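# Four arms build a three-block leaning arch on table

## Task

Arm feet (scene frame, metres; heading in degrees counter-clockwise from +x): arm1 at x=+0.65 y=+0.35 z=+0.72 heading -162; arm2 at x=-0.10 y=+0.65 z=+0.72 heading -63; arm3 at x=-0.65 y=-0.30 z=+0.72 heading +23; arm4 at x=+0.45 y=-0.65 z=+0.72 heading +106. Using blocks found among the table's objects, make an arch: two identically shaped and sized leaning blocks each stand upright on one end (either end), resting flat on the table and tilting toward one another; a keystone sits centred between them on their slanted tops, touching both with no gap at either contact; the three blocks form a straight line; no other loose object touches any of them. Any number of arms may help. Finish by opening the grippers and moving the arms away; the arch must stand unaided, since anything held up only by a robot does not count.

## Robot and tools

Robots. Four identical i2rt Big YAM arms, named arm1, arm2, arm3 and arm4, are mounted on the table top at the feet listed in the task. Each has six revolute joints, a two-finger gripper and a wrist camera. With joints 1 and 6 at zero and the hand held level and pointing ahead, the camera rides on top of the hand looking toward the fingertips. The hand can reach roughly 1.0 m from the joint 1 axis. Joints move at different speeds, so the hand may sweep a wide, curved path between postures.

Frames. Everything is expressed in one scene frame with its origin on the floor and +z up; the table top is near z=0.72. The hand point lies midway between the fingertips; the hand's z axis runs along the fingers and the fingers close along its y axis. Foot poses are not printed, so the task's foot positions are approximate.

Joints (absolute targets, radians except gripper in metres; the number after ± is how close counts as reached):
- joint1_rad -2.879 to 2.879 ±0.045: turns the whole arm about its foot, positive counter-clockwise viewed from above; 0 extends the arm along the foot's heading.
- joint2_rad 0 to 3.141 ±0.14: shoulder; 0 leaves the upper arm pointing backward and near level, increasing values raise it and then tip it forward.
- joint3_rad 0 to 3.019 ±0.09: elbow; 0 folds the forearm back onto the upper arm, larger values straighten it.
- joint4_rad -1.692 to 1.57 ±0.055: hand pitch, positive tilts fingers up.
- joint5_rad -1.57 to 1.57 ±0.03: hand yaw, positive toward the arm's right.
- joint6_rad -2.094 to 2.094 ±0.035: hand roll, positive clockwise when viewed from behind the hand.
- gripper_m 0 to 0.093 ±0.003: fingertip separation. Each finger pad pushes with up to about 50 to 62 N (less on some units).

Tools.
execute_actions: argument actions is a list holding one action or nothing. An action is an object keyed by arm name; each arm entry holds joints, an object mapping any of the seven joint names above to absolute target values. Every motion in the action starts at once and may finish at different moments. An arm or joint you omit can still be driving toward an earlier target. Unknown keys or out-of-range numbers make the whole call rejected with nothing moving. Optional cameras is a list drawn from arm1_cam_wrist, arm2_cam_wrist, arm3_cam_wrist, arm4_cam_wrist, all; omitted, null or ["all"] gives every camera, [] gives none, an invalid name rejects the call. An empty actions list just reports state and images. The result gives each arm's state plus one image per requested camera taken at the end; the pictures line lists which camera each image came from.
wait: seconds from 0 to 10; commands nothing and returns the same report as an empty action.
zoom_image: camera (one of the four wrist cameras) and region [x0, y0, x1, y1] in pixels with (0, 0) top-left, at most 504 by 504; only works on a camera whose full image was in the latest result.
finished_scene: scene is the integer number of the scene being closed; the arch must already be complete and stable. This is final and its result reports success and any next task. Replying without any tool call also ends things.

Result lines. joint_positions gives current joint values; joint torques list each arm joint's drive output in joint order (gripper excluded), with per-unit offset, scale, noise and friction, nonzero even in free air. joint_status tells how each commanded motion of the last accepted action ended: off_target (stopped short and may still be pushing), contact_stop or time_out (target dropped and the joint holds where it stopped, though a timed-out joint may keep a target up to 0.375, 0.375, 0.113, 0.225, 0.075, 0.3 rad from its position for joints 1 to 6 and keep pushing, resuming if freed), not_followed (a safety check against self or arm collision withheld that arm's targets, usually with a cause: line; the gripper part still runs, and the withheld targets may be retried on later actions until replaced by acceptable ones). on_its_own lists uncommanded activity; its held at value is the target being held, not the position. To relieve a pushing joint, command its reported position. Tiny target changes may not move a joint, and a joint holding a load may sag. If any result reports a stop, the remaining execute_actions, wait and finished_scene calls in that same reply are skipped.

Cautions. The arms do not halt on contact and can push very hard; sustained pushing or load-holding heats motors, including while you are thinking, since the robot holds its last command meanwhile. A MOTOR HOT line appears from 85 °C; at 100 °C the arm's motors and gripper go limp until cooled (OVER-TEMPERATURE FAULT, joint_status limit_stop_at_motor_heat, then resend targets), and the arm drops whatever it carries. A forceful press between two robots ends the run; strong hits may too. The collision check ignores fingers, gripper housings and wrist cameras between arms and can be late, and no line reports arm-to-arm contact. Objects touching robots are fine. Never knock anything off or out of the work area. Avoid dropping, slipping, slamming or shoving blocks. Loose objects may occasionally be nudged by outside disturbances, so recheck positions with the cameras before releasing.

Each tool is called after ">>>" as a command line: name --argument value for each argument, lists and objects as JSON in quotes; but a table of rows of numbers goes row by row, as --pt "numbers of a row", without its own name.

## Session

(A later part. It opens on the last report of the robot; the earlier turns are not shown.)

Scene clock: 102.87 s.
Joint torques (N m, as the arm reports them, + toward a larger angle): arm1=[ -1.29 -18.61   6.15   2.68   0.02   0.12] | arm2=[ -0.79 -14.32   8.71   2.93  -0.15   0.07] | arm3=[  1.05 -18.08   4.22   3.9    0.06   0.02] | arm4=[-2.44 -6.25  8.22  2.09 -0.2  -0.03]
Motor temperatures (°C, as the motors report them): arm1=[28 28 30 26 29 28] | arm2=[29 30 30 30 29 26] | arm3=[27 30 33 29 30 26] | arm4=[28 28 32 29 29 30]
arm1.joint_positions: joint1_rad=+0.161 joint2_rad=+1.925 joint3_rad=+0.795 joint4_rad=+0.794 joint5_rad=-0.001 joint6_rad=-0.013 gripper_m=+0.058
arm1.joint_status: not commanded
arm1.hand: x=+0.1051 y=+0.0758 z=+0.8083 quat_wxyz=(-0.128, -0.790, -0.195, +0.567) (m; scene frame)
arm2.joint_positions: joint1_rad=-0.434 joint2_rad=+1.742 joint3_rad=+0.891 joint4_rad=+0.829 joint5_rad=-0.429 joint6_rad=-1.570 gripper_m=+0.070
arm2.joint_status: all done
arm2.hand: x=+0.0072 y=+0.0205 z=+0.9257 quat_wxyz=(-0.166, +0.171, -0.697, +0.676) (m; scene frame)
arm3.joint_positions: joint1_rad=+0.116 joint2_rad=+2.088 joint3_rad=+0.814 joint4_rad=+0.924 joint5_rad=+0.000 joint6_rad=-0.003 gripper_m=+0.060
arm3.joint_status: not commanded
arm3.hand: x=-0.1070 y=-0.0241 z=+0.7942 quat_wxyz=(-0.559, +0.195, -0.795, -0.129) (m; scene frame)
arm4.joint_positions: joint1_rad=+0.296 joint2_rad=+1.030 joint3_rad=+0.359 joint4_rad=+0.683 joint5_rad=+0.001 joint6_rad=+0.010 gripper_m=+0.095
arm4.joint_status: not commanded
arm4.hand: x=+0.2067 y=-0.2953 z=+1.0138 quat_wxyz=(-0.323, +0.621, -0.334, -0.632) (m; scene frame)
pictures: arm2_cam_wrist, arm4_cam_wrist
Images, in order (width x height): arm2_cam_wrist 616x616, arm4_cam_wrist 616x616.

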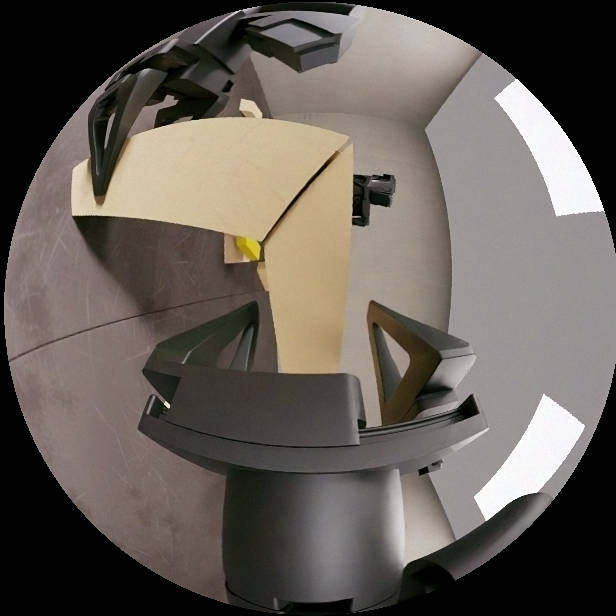

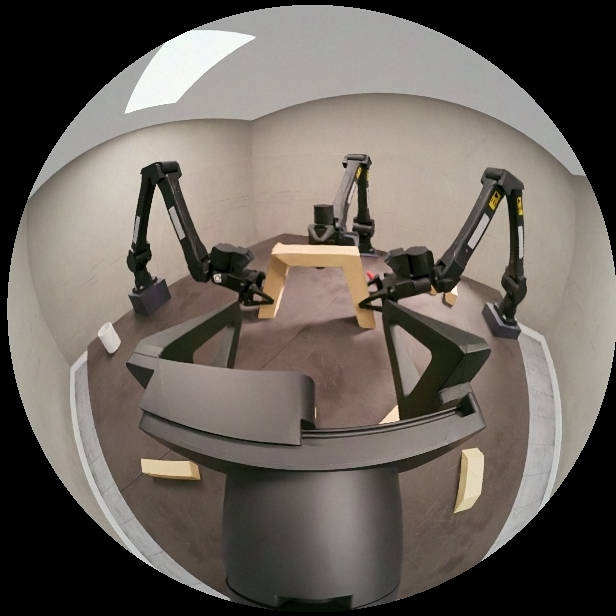

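>>> execute_actions --actions '[{"arm2":{"joints":{"gripper_m":0.093,"joint2_rad":1.675,"joint3_rad":0.79,"joint4_rad":0.89}}}]' --cameras '["arm4_cam_wrist"]'

>>> execute_actions --actions '[{"arm2":{"joints":{"joint2_rad":1.60,"joint3_rad":0.69,"joint4_rad":0.93}}}]' --cameras '["arm4_cam_wrist","arm2_cam_wrist"]'

Scene clock: 112.37 s.
Joint torques (N m, as the arm reports them, + toward a larger angle): arm1=[ -1.4  -18.41   6.14   2.62   0.02   0.12] | arm2=[ -0.83 -16.49   7.77   2.96  -0.16   0.08] | arm3=[  1.34 -17.81   4.19   3.88   0.04   0.03] | arm4=[-2.46 -6.55  8.21  2.13 -0.21 -0.05]
Motor temperatures (°C, as the motors report them): arm1=[28 28 29 26 29 28] | arm2=[29 30 30 30 29 26] | arm3=[27 30 33 30 30 26] | arm4=[28 28 32 29 29 30]
arm1.joint_positions: joint1_rad=+0.161 joint2_rad=+1.925 joint3_rad=+0.795 joint4_rad=+0.794 joint5_rad=-0.001 joint6_rad=-0.013 gripper_m=+0.058
arm1.joint_status: not commanded
arm1.hand: x=+0.1051 y=+0.0758 z=+0.8083 quat_wxyz=(-0.128, -0.790, -0.195, +0.567) (m; scene frame)
arm2.joint_positions: joint1_rad=-0.434 joint2_rad=+1.688 joint3_rad=+0.788 joint4_rad=+0.875 joint5_rad=-0.429 joint6_rad=-1.570 gripper_m=+0.093
arm2.joint_status: all done
arm2.hand: x=+0.0054 y=+0.0546 z=+0.9196 quat_wxyz=(-0.167, +0.171, -0.698, +0.675) (m; scene frame)
arm3.joint_positions: joint1_rad=+0.116 joint2_rad=+2.088 joint3_rad=+0.814 joint4_rad=+0.924 joint5_rad=+0.000 joint6_rad=-0.003 gripper_m=+0.060
arm3.joint_status: not commanded
arm3.hand: x=-0.1070 y=-0.0241 z=+0.7942 quat_wxyz=(-0.559, +0.195, -0.795, -0.129) (m; scene frame)
arm4.joint_positions: joint1_rad=+0.296 joint2_rad=+1.030 joint3_rad=+0.359 joint4_rad=+0.683 joint5_rad=+0.001 joint6_rad=+0.010 gripper_m=+0.095
arm4.joint_status: not commanded
arm4.hand: x=+0.2067 y=-0.2953 z=+1.0138 quat_wxyz=(-0.323, +0.621, -0.334, -0.632) (m; scene frame)
pictures: arm4_cam_wrist
Images, in order (width x height): arm4_cam_wrist 616x616.

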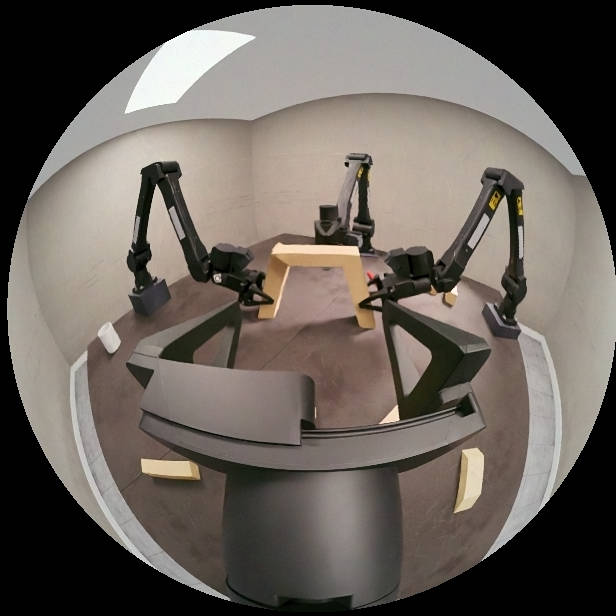

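Scene clock: 113.10 s.
Joint torques (N m, as the arm reports them, + toward a larger angle): arm1=[ -1.25 -18.54   6.13   2.66   0.03   0.13] | arm2=[ -0.72 -13.8    7.47   2.82  -0.15   0.08] | arm3=[  1.26 -16.6    4.08   3.82   0.11   0.09] | arm4=[-2.33 -6.58  8.29  2.12 -0.22 -0.04]
Motor temperatures (°C, as the motors report them): arm1=[28 28 29 26 29 28] | arm2=[29 30 30 30 29 26] | arm3=[27 30 33 30 30 26] | arm4=[28 28 32 29 29 30]
arm1.joint_positions: joint1_rad=+0.161 joint2_rad=+1.925 joint3_rad=+0.795 joint4_rad=+0.794 joint5_rad=-0.001 joint6_rad=-0.013 gripper_m=+0.058
arm1.joint_status: not commanded
arm1.hand: x=+0.1051 y=+0.0758 z=+0.8083 quat_wxyz=(-0.128, -0.790, -0.195, +0.567) (m; scene frame)
arm2.joint_positions: joint1_rad=-0.434 joint2_rad=+1.604 joint3_rad=+0.691 joint4_rad=+0.916 joint5_rad=-0.429 joint6_rad=-1.570 gripper_m=+0.093
arm2.joint_status: all done
arm2.hand: x=+0.0037 y=+0.0893 z=+0.9315 quat_wxyz=(-0.165, +0.173, -0.688, +0.685) (m; scene frame)
arm3.joint_positions: joint1_rad=+0.116 joint2_rad=+2.088 joint3_rad=+0.814 joint4_rad=+0.924 joint5_rad=+0.000 joint6_rad=-0.003 gripper_m=+0.060
arm3.joint_status: not commanded
arm3.hand: x=-0.1070 y=-0.0241 z=+0.7942 quat_wxyz=(-0.559, +0.195, -0.795, -0.129) (m; scene frame)
arm4.joint_positions: joint1_rad=+0.296 joint2_rad=+1.030 joint3_rad=+0.359 joint4_rad=+0.683 joint5_rad=+0.001 joint6_rad=+0.010 gripper_m=+0.095
arm4.joint_status: not commanded
arm4.hand: x=+0.2067 y=-0.2953 z=+1.0138 quat_wxyz=(-0.323, +0.621, -0.334, -0.632) (m; scene frame)
pictures: arm2_cam_wrist, arm4_cam_wrist
Images, in order (width x height): arm2_cam_wrist 616x616, arm4_cam_wrist 616x616.

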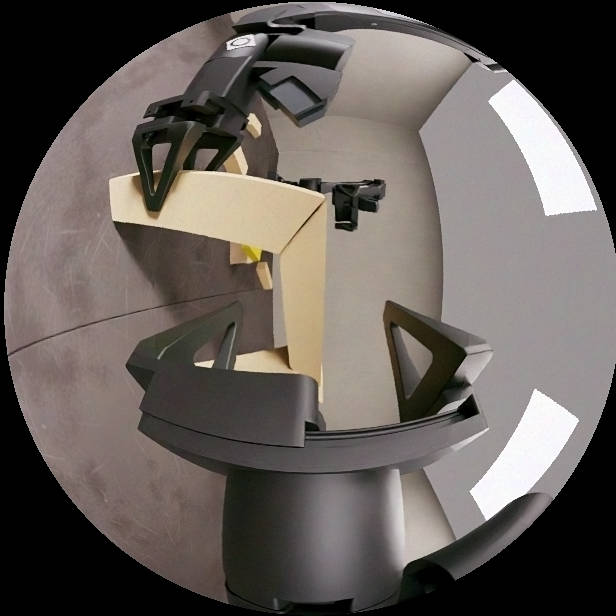

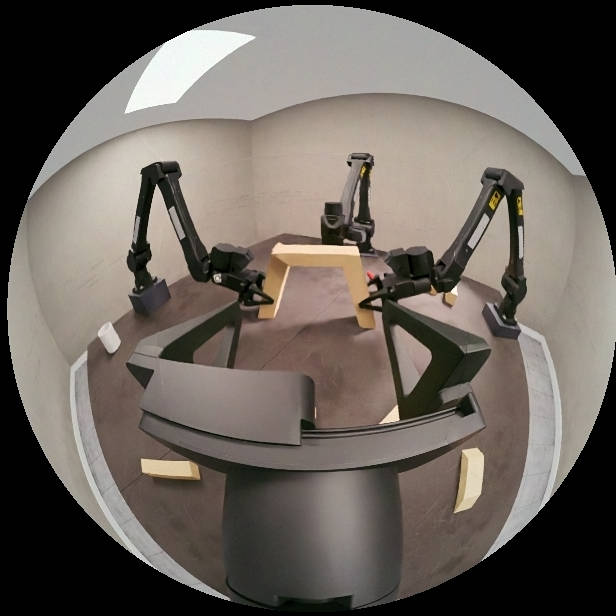

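Clear. Roll arm2 level and look at both joints from above/north.

>>> execute_actions --actions '[{"arm2":{"joints":{"joint2_rad":1.3,"joint3_rad":0.75,"joint4_rad":0.3,"joint6_rad":0}}}]' --cameras '["arm2_cam_wrist"]'

>>> zoom_image --camera "arm2_cam_wrist" --region '[160,160,460,400]'

Scene clock: 115.47 s.
Joint torques (N m, as the arm reports them, + toward a larger angle): arm1=[ -1.29 -18.59   6.14   2.62   0.02   0.12] | arm2=[-0.79 -8.93 11.95  1.83 -0.22  0.11] | arm3=[  0.85 -17.56   4.31   3.56   0.09   0.09] | arm4=[-2.37 -6.36  8.37  1.97 -0.22 -0.08]
Motor temperatures (°C, as the motors report them): arm1=[28 28 29 26 29 28] | arm2=[29 30 30 30 29 26] | arm3=[27 31 33 30 30 26] | arm4=[28 28 32 29 29 30]
arm1.joint_positions: joint1_rad=+0.161 joint2_rad=+1.925 joint3_rad=+0.795 joint4_rad=+0.794 joint5_rad=-0.001 joint6_rad=-0.013 gripper_m=+0.058
arm1.joint_status: not commanded
arm1.hand: x=+0.1051 y=+0.0758 z=+0.8083 quat_wxyz=(-0.128, -0.790, -0.195, +0.567) (m; scene frame)
arm2.joint_positions: joint1_rad=-0.434 joint2_rad=+1.280 joint3_rad=+0.723 joint4_rad=+0.310 joint5_rad=-0.429 joint6_rad=-0.012 gripper_m=+0.093
arm2.joint_status: all done
arm2.hand: x=+0.0022 y=+0.1295 z=+0.9810 quat_wxyz=(-0.545, -0.431, -0.656, +0.296) (m; scene frame)
arm3.joint_positions: joint1_rad=+0.116 joint2_rad=+2.088 joint3_rad=+0.814 joint4_rad=+0.924 joint5_rad=+0.000 joint6_rad=-0.003 gripper_m=+0.060
arm3.joint_status: not commanded
arm3.hand: x=-0.1070 y=-0.0241 z=+0.7942 quat_wxyz=(-0.559, +0.195, -0.795, -0.129) (m; scene frame)
arm4.joint_positions: joint1_rad=+0.296 joint2_rad=+1.030 joint3_rad=+0.359 joint4_rad=+0.683 joint5_rad=+0.001 joint6_rad=+0.010 gripper_m=+0.095
arm4.joint_status: not commanded
arm4.hand: x=+0.2067 y=-0.2953 z=+1.0138 quat_wxyz=(-0.323, +0.621, -0.334, -0.632) (m; scene frame)
pictures: arm2_cam_wrist
Images, in order (width x height): arm2_cam_wrist 616x616.

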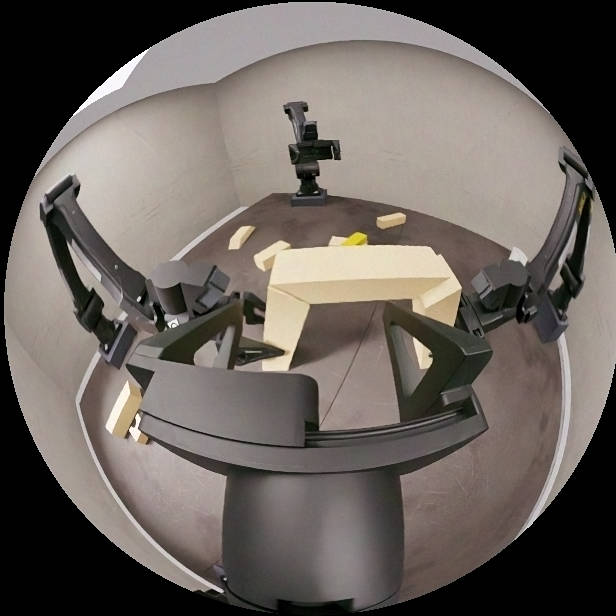

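Region (160, 160, 460, 400) of arm2_cam_wrist's 616x616 image, scaled by 1.680, with more detail than that image has; it fills the top 403 rows of this view, and the rest is white.

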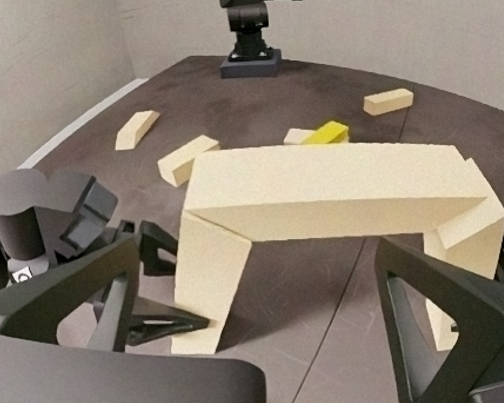

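>>> execute_actions --actions '[{"arm2":{"joints":{"joint2_rad":1.2,"joint3_rad":1.6,"joint4_rad":-1.2,"joint5_rad":0,"joint6_rad":-2.02}},"arm4":{"joints":{"joint2_rad":0.8}}}]' --cameras '[]'

>>> execute_actions --actions '[{"arm2":{"joints":{"joint1_rad":-0.437,"joint2_rad":2.07,"joint3_rad":2.29,"joint4_rad":-1.68}}}]' --cameras '["arm2_cam_wrist","arm4_cam_wrist"]'

Scene clock: 119.40 s.
Joint torques (N m, as the arm reports them, + toward a larger angle): arm1=[ -1.26 -18.48   6.12   2.65   0.01   0.13] | arm2=[-0.83 -8.9  13.32  1.37  0.   -0.07] | arm3=[  0.82 -17.65   4.34   3.89   0.12   0.06] | arm4=[-2.7  -3.41  9.13  1.76 -0.2  -0.02]
Motor temperatures (°C, as the motors report them): arm1=[28 28 29 26 29 28] | arm2=[29 30 30 30 29 26] | arm3=[27 31 32 30 30 26] | arm4=[28 28 32 29 29 30]
arm1.joint_positions: joint1_rad=+0.161 joint2_rad=+1.925 joint3_rad=+0.795 joint4_rad=+0.794 joint5_rad=-0.001 joint6_rad=-0.013 gripper_m=+0.058
arm1.joint_status: not commanded
arm1.hand: x=+0.1051 y=+0.0758 z=+0.8083 quat_wxyz=(-0.128, -0.790, -0.195, +0.567) (m; scene frame)
arm2.joint_positions: joint1_rad=-0.433 joint2_rad=+1.190 joint3_rad=+1.563 joint4_rad=-1.190 joint5_rad=-0.003 joint6_rad=-2.008 gripper_m=+0.093
arm2.joint_status: all done
arm2.hand: x=-0.0686 y=+0.1825 z=+1.1947 quat_wxyz=(+0.074, +0.229, -0.902, +0.358) (m; scene frame)
arm3.joint_positions: joint1_rad=+0.116 joint2_rad=+2.088 joint3_rad=+0.814 joint4_rad=+0.924 joint5_rad=+0.000 joint6_rad=-0.003 gripper_m=+0.060
arm3.joint_status: not commanded
arm3.hand: x=-0.1070 y=-0.0241 z=+0.7942 quat_wxyz=(-0.559, +0.195, -0.795, -0.129) (m; scene frame)
arm4.joint_positions: joint1_rad=+0.296 joint2_rad=+0.794 joint3_rad=+0.359 joint4_rad=+0.691 joint5_rad=+0.001 joint6_rad=+0.010 gripper_m=+0.095
arm4.joint_status: all done
arm4.hand: x=+0.2305 y=-0.3279 z=+1.1077 quat_wxyz=(-0.360, +0.540, -0.291, -0.703) (m; scene frame)
pictures: none
No camera images: the call's "cameras" was empty. Leave "cameras" out to get every camera's image.

Scene clock: 121.07 s.
Joint torques (N m, as the arm reports them, + toward a larger angle): arm1=[ -1.34 -18.39   6.15   2.63   0.03   0.12] | arm2=[ -2.   -26.52  13.2    0.09  -0.04  -0.14] | arm3=[  0.78 -16.66   4.24   3.65   0.06   0.06] | arm4=[-2.42 -3.18  9.2   1.69 -0.22 -0.04]
Motor temperatures (°C, as the motors report them): arm1=[28 28 29 26 29 28] | arm2=[29 30 31 30 29 26] | arm3=[27 31 32 30 30 26] | arm4=[28 28 32 29 29 30]
arm1.joint_positions: joint1_rad=+0.161 joint2_rad=+1.925 joint3_rad=+0.795 joint4_rad=+0.794 joint5_rad=-0.001 joint6_rad=-0.013 gripper_m=+0.058
arm1.joint_status: not commanded
arm1.hand: x=+0.1051 y=+0.0758 z=+0.8083 quat_wxyz=(-0.128, -0.790, -0.195, +0.567) (m; scene frame)
arm2.joint_positions: joint1_rad=-0.433 joint2_rad=+2.082 joint3_rad=+2.247 joint4_rad=-1.672 joint5_rad=-0.003 joint6_rad=-2.009 gripper_m=+0.093
arm2.joint_status: all done
arm2.hand: x=-0.0614 y=-0.0067 z=+0.9717 quat_wxyz=(+0.011, +0.244, -0.969, +0.028) (m; scene frame)
arm3.joint_positions: joint1_rad=+0.116 joint2_rad=+2.088 joint3_rad=+0.814 joint4_rad=+0.924 joint5_rad=+0.000 joint6_rad=-0.003 gripper_m=+0.060
arm3.joint_status: not commanded
arm3.hand: x=-0.1070 y=-0.0241 z=+0.7942 quat_wxyz=(-0.559, +0.195, -0.795, -0.129) (m; scene frame)
arm4.joint_positions: joint1_rad=+0.296 joint2_rad=+0.794 joint3_rad=+0.359 joint4_rad=+0.691 joint5_rad=+0.001 joint6_rad=+0.010 gripper_m=+0.095
arm4.joint_status: not commanded
arm4.hand: x=+0.2305 y=-0.3279 z=+1.1077 quat_wxyz=(-0.360, +0.540, -0.291, -0.703) (m; scene frame)
pictures: arm2_cam_wrist, arm4_cam_wrist
Images, in order (width x height): arm2_cam_wrist 616x616, arm4_cam_wrist 616x616.

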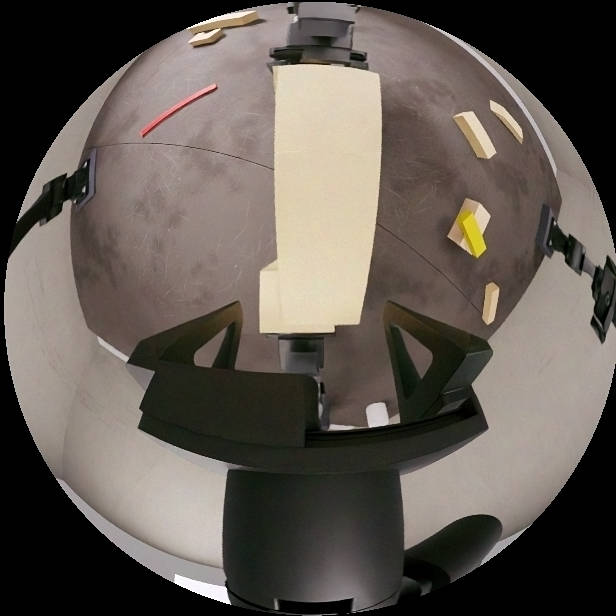

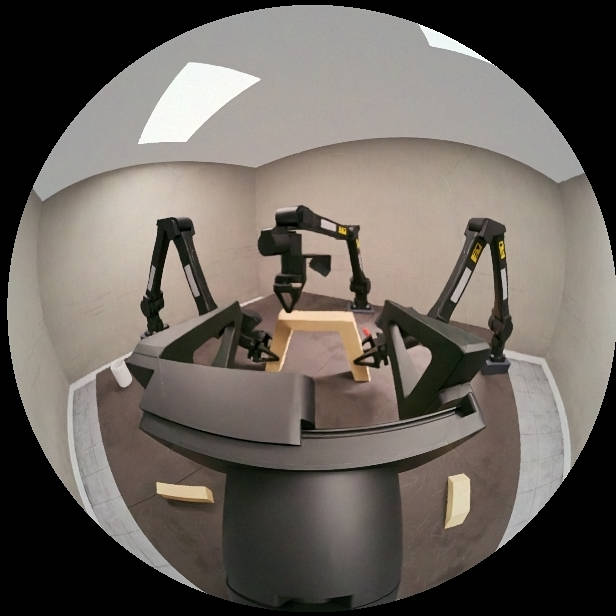

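>>> execute_actions --actions '[{"arm2":{"joints":{"joint3_rad":2.065,"joint4_rad":-1.525}}}]' --cameras '["arm2_cam_wrist","arm4_cam_wrist"]'

Scene clock: 122.53 s.
Joint torques (N m, as the arm reports them, + toward a larger angle): arm1=[ -1.21 -18.5    6.12   2.64   0.02   0.11] | arm2=[ -2.12 -24.41  10.09   0.88  -0.04  -0.13] | arm3=[  1.   -17.68   4.45   3.47   0.1    0.1 ] | arm4=[-2.4  -3.36  9.22  1.83 -0.19 -0.06]
Motor temperatures (°C, as the motors report them): arm1=[28 28 29 26 29 28] | arm2=[29 30 31 30 29 26] | arm3=[27 31 32 30 30 26] | arm4=[28 28 32 29 29 30]
arm1.joint_positions: joint1_rad=+0.161 joint2_rad=+1.925 joint3_rad=+0.795 joint4_rad=+0.794 joint5_rad=-0.001 joint6_rad=-0.013 gripper_m=+0.058
arm1.joint_status: not commanded
arm1.hand: x=+0.1051 y=+0.0758 z=+0.8083 quat_wxyz=(-0.128, -0.790, -0.194, +0.567) (m; scene frame)
arm2.joint_positions: joint1_rad=-0.433 joint2_rad=+2.065 joint3_rad=+2.061 joint4_rad=-1.535 joint5_rad=-0.003 joint6_rad=-2.009 gripper_m=+0.093
arm2.joint_status: all done
arm2.hand: x=-0.0626 y=+0.0012 z=+0.9112 quat_wxyz=(+0.008, +0.244, -0.970, +0.012) (m; scene frame)
arm3.joint_positions: joint1_rad=+0.116 joint2_rad=+2.088 joint3_rad=+0.814 joint4_rad=+0.924 joint5_rad=+0.000 joint6_rad=-0.004 gripper_m=+0.060
arm3.joint_status: not commanded
arm3.hand: x=-0.1069 y=-0.0241 z=+0.7944 quat_wxyz=(-0.560, +0.195, -0.795, -0.129) (m; scene frame)
arm4.joint_positions: joint1_rad=+0.296 joint2_rad=+0.794 joint3_rad=+0.359 joint4_rad=+0.691 joint5_rad=+0.001 joint6_rad=+0.010 gripper_m=+0.095
arm4.joint_status: not commanded
arm4.hand: x=+0.2305 y=-0.3279 z=+1.1077 quat_wxyz=(-0.360, +0.540, -0.291, -0.703) (m; scene frame)
pictures: arm2_cam_wrist, arm4_cam_wrist
Images, in order (width x height): arm2_cam_wrist 616x616, arm4_cam_wrist 616x616.

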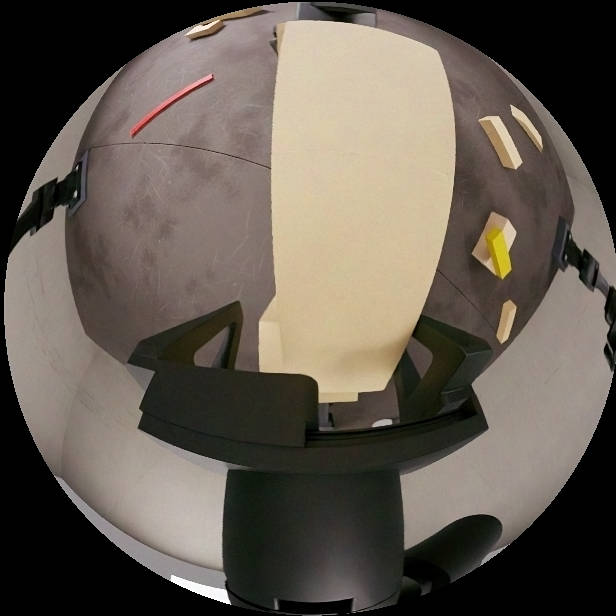

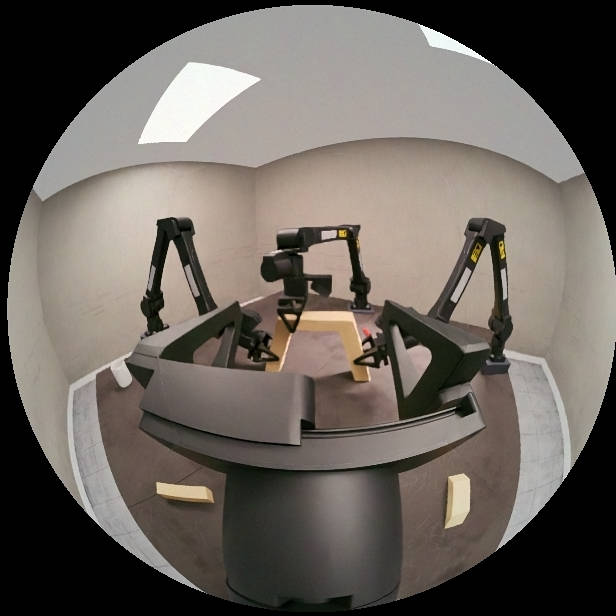

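>>> execute_actions --actions '[{"arm2":{"joints":{"joint3_rad":2.035,"joint4_rad":-1.51}}}]' --cameras '[]'

>>> execute_actions --actions '[{"arm2":{"joints":{"gripper_m":0.052}}}]' --cameras '["arm2_cam_wrist","arm4_cam_wrist"]'

Scene clock: 123.23 s.
Joint torques (N m, as the arm reports them, + toward a larger angle): arm1=[ -1.34 -18.46   6.14   2.65   0.02   0.12] | arm2=[ -2.   -24.27   9.32   0.73  -0.06  -0.12] | arm3=[  0.69 -18.25   4.1    3.65   0.07   0.02] | arm4=[-2.8  -2.93  9.29  1.75 -0.23 -0.07]
Motor temperatures (°C, as the motors report them): arm1=[28 28 29 26 29 28] | arm2=[29 30 31 30 29 26] | arm3=[27 31 32 30 30 26] | arm4=[28 28 32 29 29 30]
arm1.joint_positions: joint1_rad=+0.161 joint2_rad=+1.925 joint3_rad=+0.795 joint4_rad=+0.794 joint5_rad=-0.001 joint6_rad=-0.013 gripper_m=+0.058
arm1.joint_status: not commanded
arm1.hand: x=+0.1051 y=+0.0758 z=+0.8086 quat_wxyz=(-0.128, -0.790, -0.194, +0.567) (m; scene frame)
arm2.joint_positions: joint1_rad=-0.433 joint2_rad=+2.065 joint3_rad=+2.041 joint4_rad=-1.516 joint5_rad=-0.003 joint6_rad=-2.009 gripper_m=+0.093
arm2.joint_status: all done
arm2.hand: x=-0.0627 y=+0.0017 z=+0.9036 quat_wxyz=(+0.007, +0.244, -0.970, +0.012) (m; scene frame)
arm3.joint_positions: joint1_rad=+0.116 joint2_rad=+2.088 joint3_rad=+0.814 joint4_rad=+0.924 joint5_rad=+0.000 joint6_rad=-0.004 gripper_m=+0.060
arm3.joint_status: not commanded
arm3.hand: x=-0.1069 y=-0.0241 z=+0.7944 quat_wxyz=(-0.560, +0.195, -0.795, -0.129) (m; scene frame)
arm4.joint_positions: joint1_rad=+0.296 joint2_rad=+0.794 joint3_rad=+0.359 joint4_rad=+0.691 joint5_rad=+0.001 joint6_rad=+0.010 gripper_m=+0.095
arm4.joint_status: not commanded
arm4.hand: x=+0.2305 y=-0.3279 z=+1.1077 quat_wxyz=(-0.360, +0.540, -0.291, -0.703) (m; scene frame)
pictures: none
No camera images: the call's "cameras" was empty. Leave "cameras" out to get every camera's image.

Scene clock: 123.80 s.
Joint torques (N m, as the arm reports them, + toward a larger angle): arm1=[ -1.19 -18.54   6.13   2.64   0.     0.06] | arm2=[ -2.1  -24.23   9.41   0.6   -0.1   -0.09] | arm3=[  1.03 -17.92   4.39   3.72  -0.05   0.02] | arm4=[-2.66 -2.79  9.26  1.78 -0.2  -0.06]
Motor temperatures (°C, as the motors report them): arm1=[28 29 29 26 29 28] | arm2=[29 30 31 30 29 26] | arm3=[27 31 32 30 30 26] | arm4=[28 28 32 29 29 30]
arm1.joint_positions: joint1_rad=+0.160 joint2_rad=+1.925 joint3_rad=+0.794 joint4_rad=+0.794 joint5_rad=+0.000 joint6_rad=-0.008 gripper_m=+0.058
arm1.joint_status: not commanded
arm1.hand: x=+0.1050 y=+0.0763 z=+0.8084 quat_wxyz=(-0.129, -0.791, -0.192, +0.567) (m; scene frame)
arm2.joint_positions: joint1_rad=-0.433 joint2_rad=+2.065 joint3_rad=+2.040 joint4_rad=-1.514 joint5_rad=-0.002 joint6_rad=-2.014 gripper_m=+0.060
arm2.joint_status: gripper_m off_target (ended at +0.060, target +0.052)
arm2.hand: x=-0.0629 y=+0.0014 z=+0.9032 quat_wxyz=(+0.008, +0.246, -0.969, +0.012) (m; scene frame)
arm3.joint_positions: joint1_rad=+0.116 joint2_rad=+2.088 joint3_rad=+0.814 joint4_rad=+0.924 joint5_rad=+0.004 joint6_rad=-0.001 gripper_m=+0.060
arm3.joint_status: not commanded
arm3.hand: x=-0.1065 y=-0.0248 z=+0.7944 quat_wxyz=(-0.560, +0.192, -0.796, -0.128) (m; scene frame)
arm4.joint_positions: joint1_rad=+0.296 joint2_rad=+0.794 joint3_rad=+0.359 joint4_rad=+0.691 joint5_rad=+0.001 joint6_rad=+0.010 gripper_m=+0.095
arm4.joint_status: not commanded
arm4.hand: x=+0.2305 y=-0.3279 z=+1.1077 quat_wxyz=(-0.360, +0.540, -0.291, -0.703) (m; scene frame)
pictures: arm2_cam_wrist, arm4_cam_wrist
Images, in order (width x height): arm2_cam_wrist 616x616, arm4_cam_wrist 616x616.

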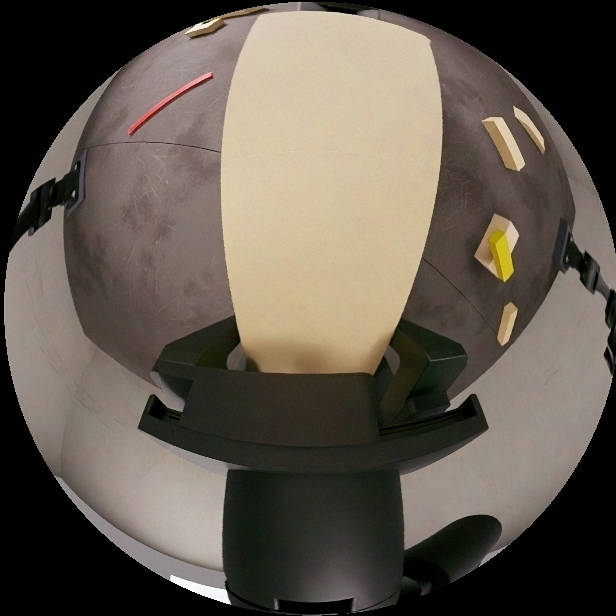

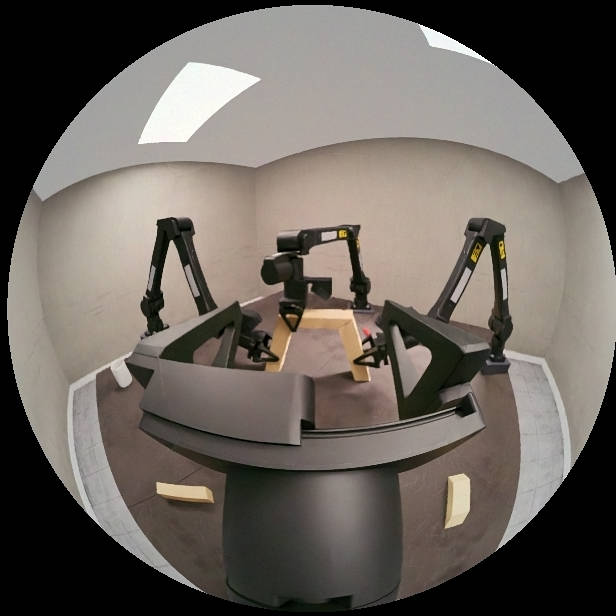

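>>> execute_actions --actions '[{"arm2":{"joints":{"gripper_m":0.093}}}]' --cameras '[]'

>>> execute_actions --actions '[{"arm2":{"joints":{"joint1_rad":-0.33,"joint2_rad":2.0,"joint3_rad":2.35,"joint4_rad":-1.68}}}]' --cameras '["arm2_cam_wrist","arm4_cam_wrist"]'

Scene clock: 124.60 s.
Joint torques (N m, as the arm reports them, + toward a larger angle): arm1=[ -1.22 -18.53   6.19   2.65   0.     0.05] | arm2=[ -2.14 -24.37   9.38   0.57  -0.11  -0.07] | arm3=[  1.27 -17.58   4.14   3.72  -0.08   0.02] | arm4=[-2.86 -2.8   9.2   1.77 -0.22 -0.06]
Motor temperatures (°C, as the motors report them): arm1=[28 29 29 26 29 28] | arm2=[29 30 30 30 29 26] | arm3=[27 31 32 30 30 26] | arm4=[28 28 32 29 29 30]
arm1.joint_positions: joint1_rad=+0.160 joint2_rad=+1.925 joint3_rad=+0.794 joint4_rad=+0.794 joint5_rad=+0.000 joint6_rad=-0.007 gripper_m=+0.058
arm1.joint_status: not commanded
arm1.hand: x=+0.1050 y=+0.0763 z=+0.8084 quat_wxyz=(-0.129, -0.791, -0.192, +0.567) (m; scene frame)
arm2.joint_positions: joint1_rad=-0.433 joint2_rad=+2.065 joint3_rad=+2.040 joint4_rad=-1.514 joint5_rad=-0.001 joint6_rad=-2.015 gripper_m=+0.093
arm2.joint_status: all done
arm2.hand: x=-0.0630 y=+0.0014 z=+0.9032 quat_wxyz=(+0.009, +0.247, -0.969, +0.012) (m; scene frame)
arm3.joint_positions: joint1_rad=+0.116 joint2_rad=+2.088 joint3_rad=+0.814 joint4_rad=+0.924 joint5_rad=+0.004 joint6_rad=-0.001 gripper_m=+0.060
arm3.joint_status: not commanded
arm3.hand: x=-0.1065 y=-0.0248 z=+0.7944 quat_wxyz=(-0.560, +0.192, -0.796, -0.128) (m; scene frame)
arm4.joint_positions: joint1_rad=+0.296 joint2_rad=+0.794 joint3_rad=+0.359 joint4_rad=+0.691 joint5_rad=+0.001 joint6_rad=+0.010 gripper_m=+0.095
arm4.joint_status: not commanded
arm4.hand: x=+0.2305 y=-0.3279 z=+1.1077 quat_wxyz=(-0.360, +0.540, -0.291, -0.703) (m; scene frame)
pictures: none
No camera images: the call's "cameras" was empty. Leave "cameras" out to get every camera's image.

Scene clock: 125.80 s.
Joint torques (N m, as the arm reports them, + toward a larger angle): arm1=[ -1.16 -18.48   6.19   2.67   0.     0.05] | arm2=[ -2.17 -20.72  11.69   0.45  -0.14  -0.05] | arm3=[  0.86 -17.59   4.27   3.81  -0.05  -0.02] | arm4=[-2.52 -3.    9.21  1.69 -0.22 -0.01]
Motor temperatures (°C, as the motors report them): arm1=[28 29 29 26 29 28] | arm2=[29 30 31 30 29 26] | arm3=[27 31 32 30 30 26] | arm4=[28 28 32 29 29 30]
arm1.joint_positions: joint1_rad=+0.160 joint2_rad=+1.925 joint3_rad=+0.794 joint4_rad=+0.794 joint5_rad=+0.000 joint6_rad=-0.007 gripper_m=+0.058
arm1.joint_status: not commanded
arm1.hand: x=+0.1050 y=+0.0763 z=+0.8084 quat_wxyz=(-0.129, -0.791, -0.192, +0.567) (m; scene frame)
arm2.joint_positions: joint1_rad=-0.325 joint2_rad=+1.975 joint3_rad=+2.325 joint4_rad=-1.671 joint5_rad=-0.001 joint6_rad=-2.015 gripper_m=+0.093
arm2.joint_status: all done
arm2.hand: x=+0.0090 y=+0.0063 z=+1.0708 quat_wxyz=(+0.023, +0.297, -0.947, +0.120) (m; scene frame)
arm3.joint_positions: joint1_rad=+0.116 joint2_rad=+2.088 joint3_rad=+0.814 joint4_rad=+0.924 joint5_rad=+0.004 joint6_rad=-0.001 gripper_m=+0.060
arm3.joint_status: not commanded
arm3.hand: x=-0.1065 y=-0.0248 z=+0.7944 quat_wxyz=(-0.560, +0.192, -0.796, -0.128) (m; scene frame)
arm4.joint_positions: joint1_rad=+0.296 joint2_rad=+0.794 joint3_rad=+0.359 joint4_rad=+0.691 joint5_rad=+0.001 joint6_rad=+0.010 gripper_m=+0.095
arm4.joint_status: not commanded
arm4.hand: x=+0.2305 y=-0.3279 z=+1.1077 quat_wxyz=(-0.360, +0.540, -0.291, -0.703) (m; scene frame)
pictures: arm2_cam_wrist, arm4_cam_wrist
Images, in order (width x height): arm2_cam_wrist 616x616, arm4_cam_wrist 616x616.

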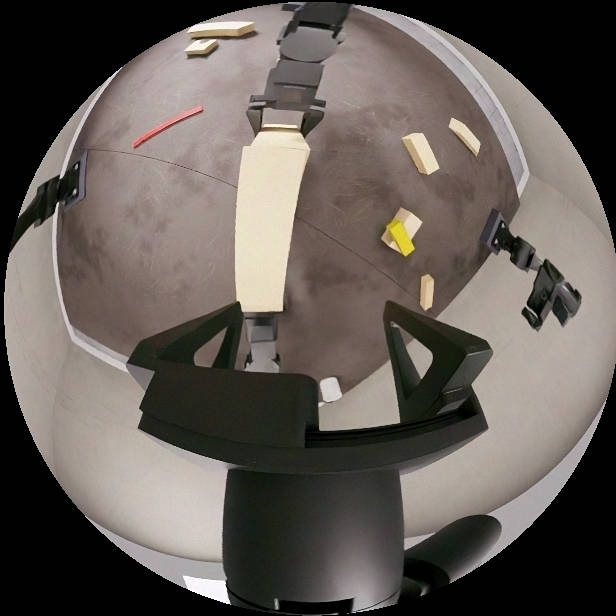

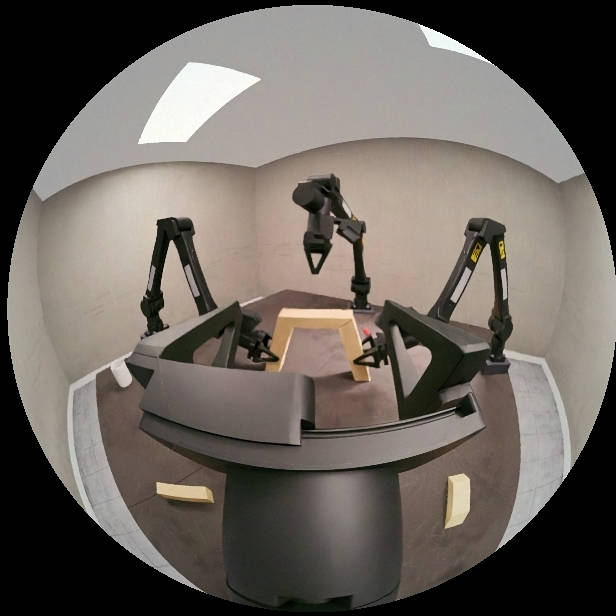

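>>> zoom_image --camera "arm2_cam_wrist" --region '[200,90,360,340]'

>>> zoom_image --camera "arm4_cam_wrist" --region '[240,290,390,390]'

Region (200, 90, 360, 340) of arm2_cam_wrist's 616x616 image, scaled by 2.016, with more detail than that image has; it fills the left 323 columns of this view, and the rest is white.

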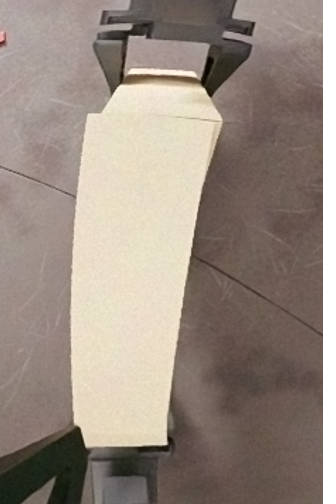

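Region (240, 290, 390, 390) of arm4_cam_wrist's 616x616 image, scaled by 3.360, with more detail than that image has.

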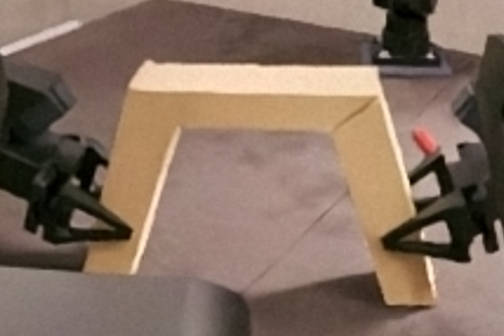

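>>> execute_actions --actions '[{"arm2":{"joints":{"joint1_rad":-0.205,"joint2_rad":1.85,"joint3_rad":2.03,"joint4_rad":-1.63,"joint6_rad":1.358}}}]' --cameras '[]'

>>> execute_actions --actions '[{"arm2":{"joints":{"joint2_rad":1.925}}}]' --cameras '["arm2_cam_wrist"]'

Scene clock: 129.23 s.
Joint torques (N m, as the arm reports them, + toward a larger angle): arm1=[ -1.2  -18.39   6.16   2.63   0.01   0.06] | arm2=[ -2.02 -21.13   9.99   0.96   0.07   0.1 ] | arm3=[  0.78 -17.84   4.41   3.75  -0.07   0.05] | arm4=[-2.68 -3.17  9.13  1.76 -0.22 -0.06]
Motor temperatures (°C, as the motors report them): arm1=[28 29 29 26 29 28] | arm2=[29 31 31 30 29 26] | arm3=[27 31 32 30 30 26] | arm4=[28 28 32 29 29 30]
arm1.joint_positions: joint1_rad=+0.160 joint2_rad=+1.925 joint3_rad=+0.794 joint4_rad=+0.794 joint5_rad=+0.000 joint6_rad=-0.007 gripper_m=+0.058
arm1.joint_status: not commanded
arm1.hand: x=+0.1050 y=+0.0763 z=+0.8084 quat_wxyz=(-0.129, -0.791, -0.192, +0.567) (m; scene frame)
arm2.joint_positions: joint1_rad=-0.201 joint2_rad=+1.847 joint3_rad=+2.029 joint4_rad=-1.637 joint5_rad=-0.001 joint6_rad=+1.347 gripper_m=+0.093
arm2.joint_status: all done
arm2.hand: x=+0.0713 y=+0.0805 z=+1.0265 quat_wxyz=(-0.054, -0.966, -0.252, +0.004) (m; scene frame)
arm3.joint_positions: joint1_rad=+0.116 joint2_rad=+2.088 joint3_rad=+0.814 joint4_rad=+0.924 joint5_rad=+0.004 joint6_rad=-0.001 gripper_m=+0.060
arm3.joint_status: not commanded
arm3.hand: x=-0.1065 y=-0.0248 z=+0.7944 quat_wxyz=(-0.560, +0.192, -0.796, -0.128) (m; scene frame)
arm4.joint_positions: joint1_rad=+0.296 joint2_rad=+0.794 joint3_rad=+0.359 joint4_rad=+0.691 joint5_rad=+0.001 joint6_rad=+0.010 gripper_m=+0.095
arm4.joint_status: not commanded
arm4.hand: x=+0.2305 y=-0.3279 z=+1.1077 quat_wxyz=(-0.360, +0.540, -0.291, -0.703) (m; scene frame)
pictures: none
No camera images: the call's "cameras" was empty. Leave "cameras" out to get every camera's image.

Scene clock: 130.10 s.
Joint torques (N m, as the arm reports them, + toward a larger angle): arm1=[ -1.14 -18.43   6.21   2.68   0.01   0.06] | arm2=[ -2.2  -20.14   9.91   0.88   0.07   0.12] | arm3=[  0.6  -17.6    4.34   3.75  -0.09   0.01] | arm4=[-2.56 -2.85  9.25  1.73 -0.23 -0.04]
Motor temperatures (°C, as the motors report them): arm1=[28 29 29 26 29 28] | arm2=[29 31 31 30 29 26] | arm3=[27 31 32 30 30 26] | arm4=[28 28 32 29 29 30]
arm1.joint_positions: joint1_rad=+0.160 joint2_rad=+1.925 joint3_rad=+0.794 joint4_rad=+0.794 joint5_rad=+0.000 joint6_rad=-0.007 gripper_m=+0.058
arm1.joint_status: not commanded
arm1.hand: x=+0.1050 y=+0.0763 z=+0.8084 quat_wxyz=(-0.129, -0.791, -0.192, +0.567) (m; scene frame)
arm2.joint_positions: joint1_rad=-0.201 joint2_rad=+1.901 joint3_rad=+2.029 joint4_rad=-1.637 joint5_rad=-0.001 joint6_rad=+1.347 gripper_m=+0.093
arm2.joint_status: all done
arm2.hand: x=+0.0732 y=+0.0726 z=+0.9952 quat_wxyz=(-0.027, -0.967, -0.252, +0.005) (m; scene frame)
arm3.joint_positions: joint1_rad=+0.116 joint2_rad=+2.088 joint3_rad=+0.814 joint4_rad=+0.924 joint5_rad=+0.004 joint6_rad=-0.001 gripper_m=+0.060
arm3.joint_status: not commanded
arm3.hand: x=-0.1065 y=-0.0248 z=+0.7944 quat_wxyz=(-0.560, +0.192, -0.796, -0.128) (m; scene frame)
arm4.joint_positions: joint1_rad=+0.296 joint2_rad=+0.794 joint3_rad=+0.359 joint4_rad=+0.691 joint5_rad=+0.001 joint6_rad=+0.010 gripper_m=+0.095
arm4.joint_status: not commanded
arm4.hand: x=+0.2305 y=-0.3279 z=+1.1077 quat_wxyz=(-0.360, +0.540, -0.291, -0.703) (m; scene frame)
pictures: arm2_cam_wrist
Images, in order (width x height): arm2_cam_wrist 616x616.

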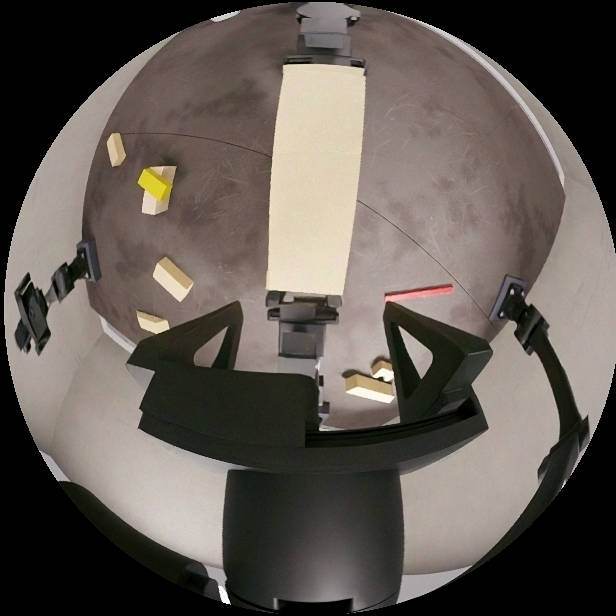

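>>> zoom_image --camera "arm2_cam_wrist" --region '[240,50,400,330]'

Region (240, 50, 400, 330) of arm2_cam_wrist's 616x616 image, scaled by 1.800, with more detail than that image has; it fills the left 288 columns of this view, and the rest is white.

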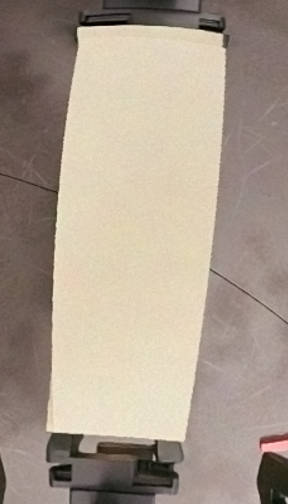

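>>> execute_actions --actions '[{"arm2":{"joints":{"joint2_rad":1.0,"joint3_rad":1.4,"joint4_rad":-1.3,"joint6_rad":0}},"arm1":{"joints":{"gripper_m":0.093}},"arm3":{"joints":{"gripper_m":0.093}}}]' --cameras '["arm4_cam_wrist"]'

>>> zoom_image --camera "arm4_cam_wrist" --region '[240,290,390,390]'

Scene clock: 132.63 s.
Joint torques (N m, as the arm reports them, + toward a larger angle): arm1=[ -1.35 -16.9    6.28   2.28   0.     0.06] | arm2=[-1.83 -4.51 10.12  2.37 -0.04 -0.12] | arm3=[  1.01 -15.78   4.32   3.08  -0.04  -0.01] | arm4=[-2.82 -2.93  9.33  1.81 -0.22 -0.05]
Motor temperatures (°C, as the motors report them): arm1=[28 29 29 26 29 28] | arm2=[29 31 31 30 29 26] | arm3=[27 31 32 30 30 26] | arm4=[28 28 32 29 29 30]
arm1.joint_positions: joint1_rad=+0.160 joint2_rad=+1.909 joint3_rad=+0.794 joint4_rad=+0.802 joint5_rad=+0.000 joint6_rad=-0.007 gripper_m=+0.093
arm1.joint_status: all done
arm1.hand: x=+0.1033 y=+0.0754 z=+0.8195 quat_wxyz=(-0.132, -0.784, -0.190, +0.576) (m; scene frame)
arm2.joint_positions: joint1_rad=-0.201 joint2_rad=+0.988 joint3_rad=+1.402 joint4_rad=-1.313 joint5_rad=-0.001 joint6_rad=+0.012 gripper_m=+0.093
arm2.joint_status: all done
arm2.hand: x=+0.0107 y=+0.2925 z=+1.1727 quat_wxyz=(-0.260, -0.569, -0.755, +0.198) (m; scene frame)
arm3.joint_positions: joint1_rad=+0.116 joint2_rad=+2.070 joint3_rad=+0.814 joint4_rad=+0.941 joint5_rad=+0.003 joint6_rad=-0.001 gripper_m=+0.093
arm3.joint_status: all done
arm3.hand: x=-0.1031 y=-0.0229 z=+0.8089 quat_wxyz=(-0.573, +0.190, -0.786, -0.132) (m; scene frame)
arm4.joint_positions: joint1_rad=+0.296 joint2_rad=+0.794 joint3_rad=+0.359 joint4_rad=+0.691 joint5_rad=+0.001 joint6_rad=+0.010 gripper_m=+0.095
arm4.joint_status: not commanded
arm4.hand: x=+0.2305 y=-0.3279 z=+1.1077 quat_wxyz=(-0.360, +0.540, -0.291, -0.703) (m; scene frame)
pictures: arm4_cam_wrist
Images, in order (width x height): arm4_cam_wrist 616x616.

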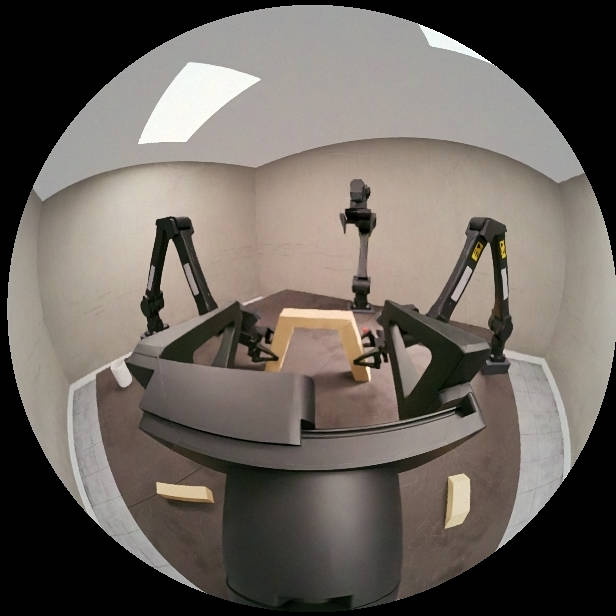

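Region (240, 290, 390, 390) of arm4_cam_wrist's 616x616 image, scaled by 3.360, with more detail than that image has.

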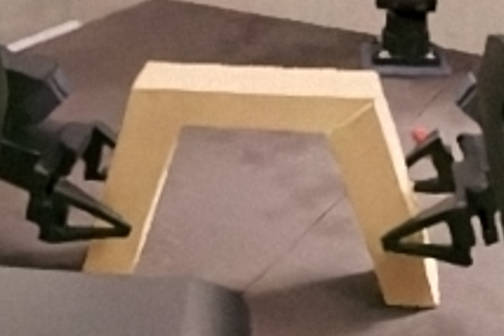

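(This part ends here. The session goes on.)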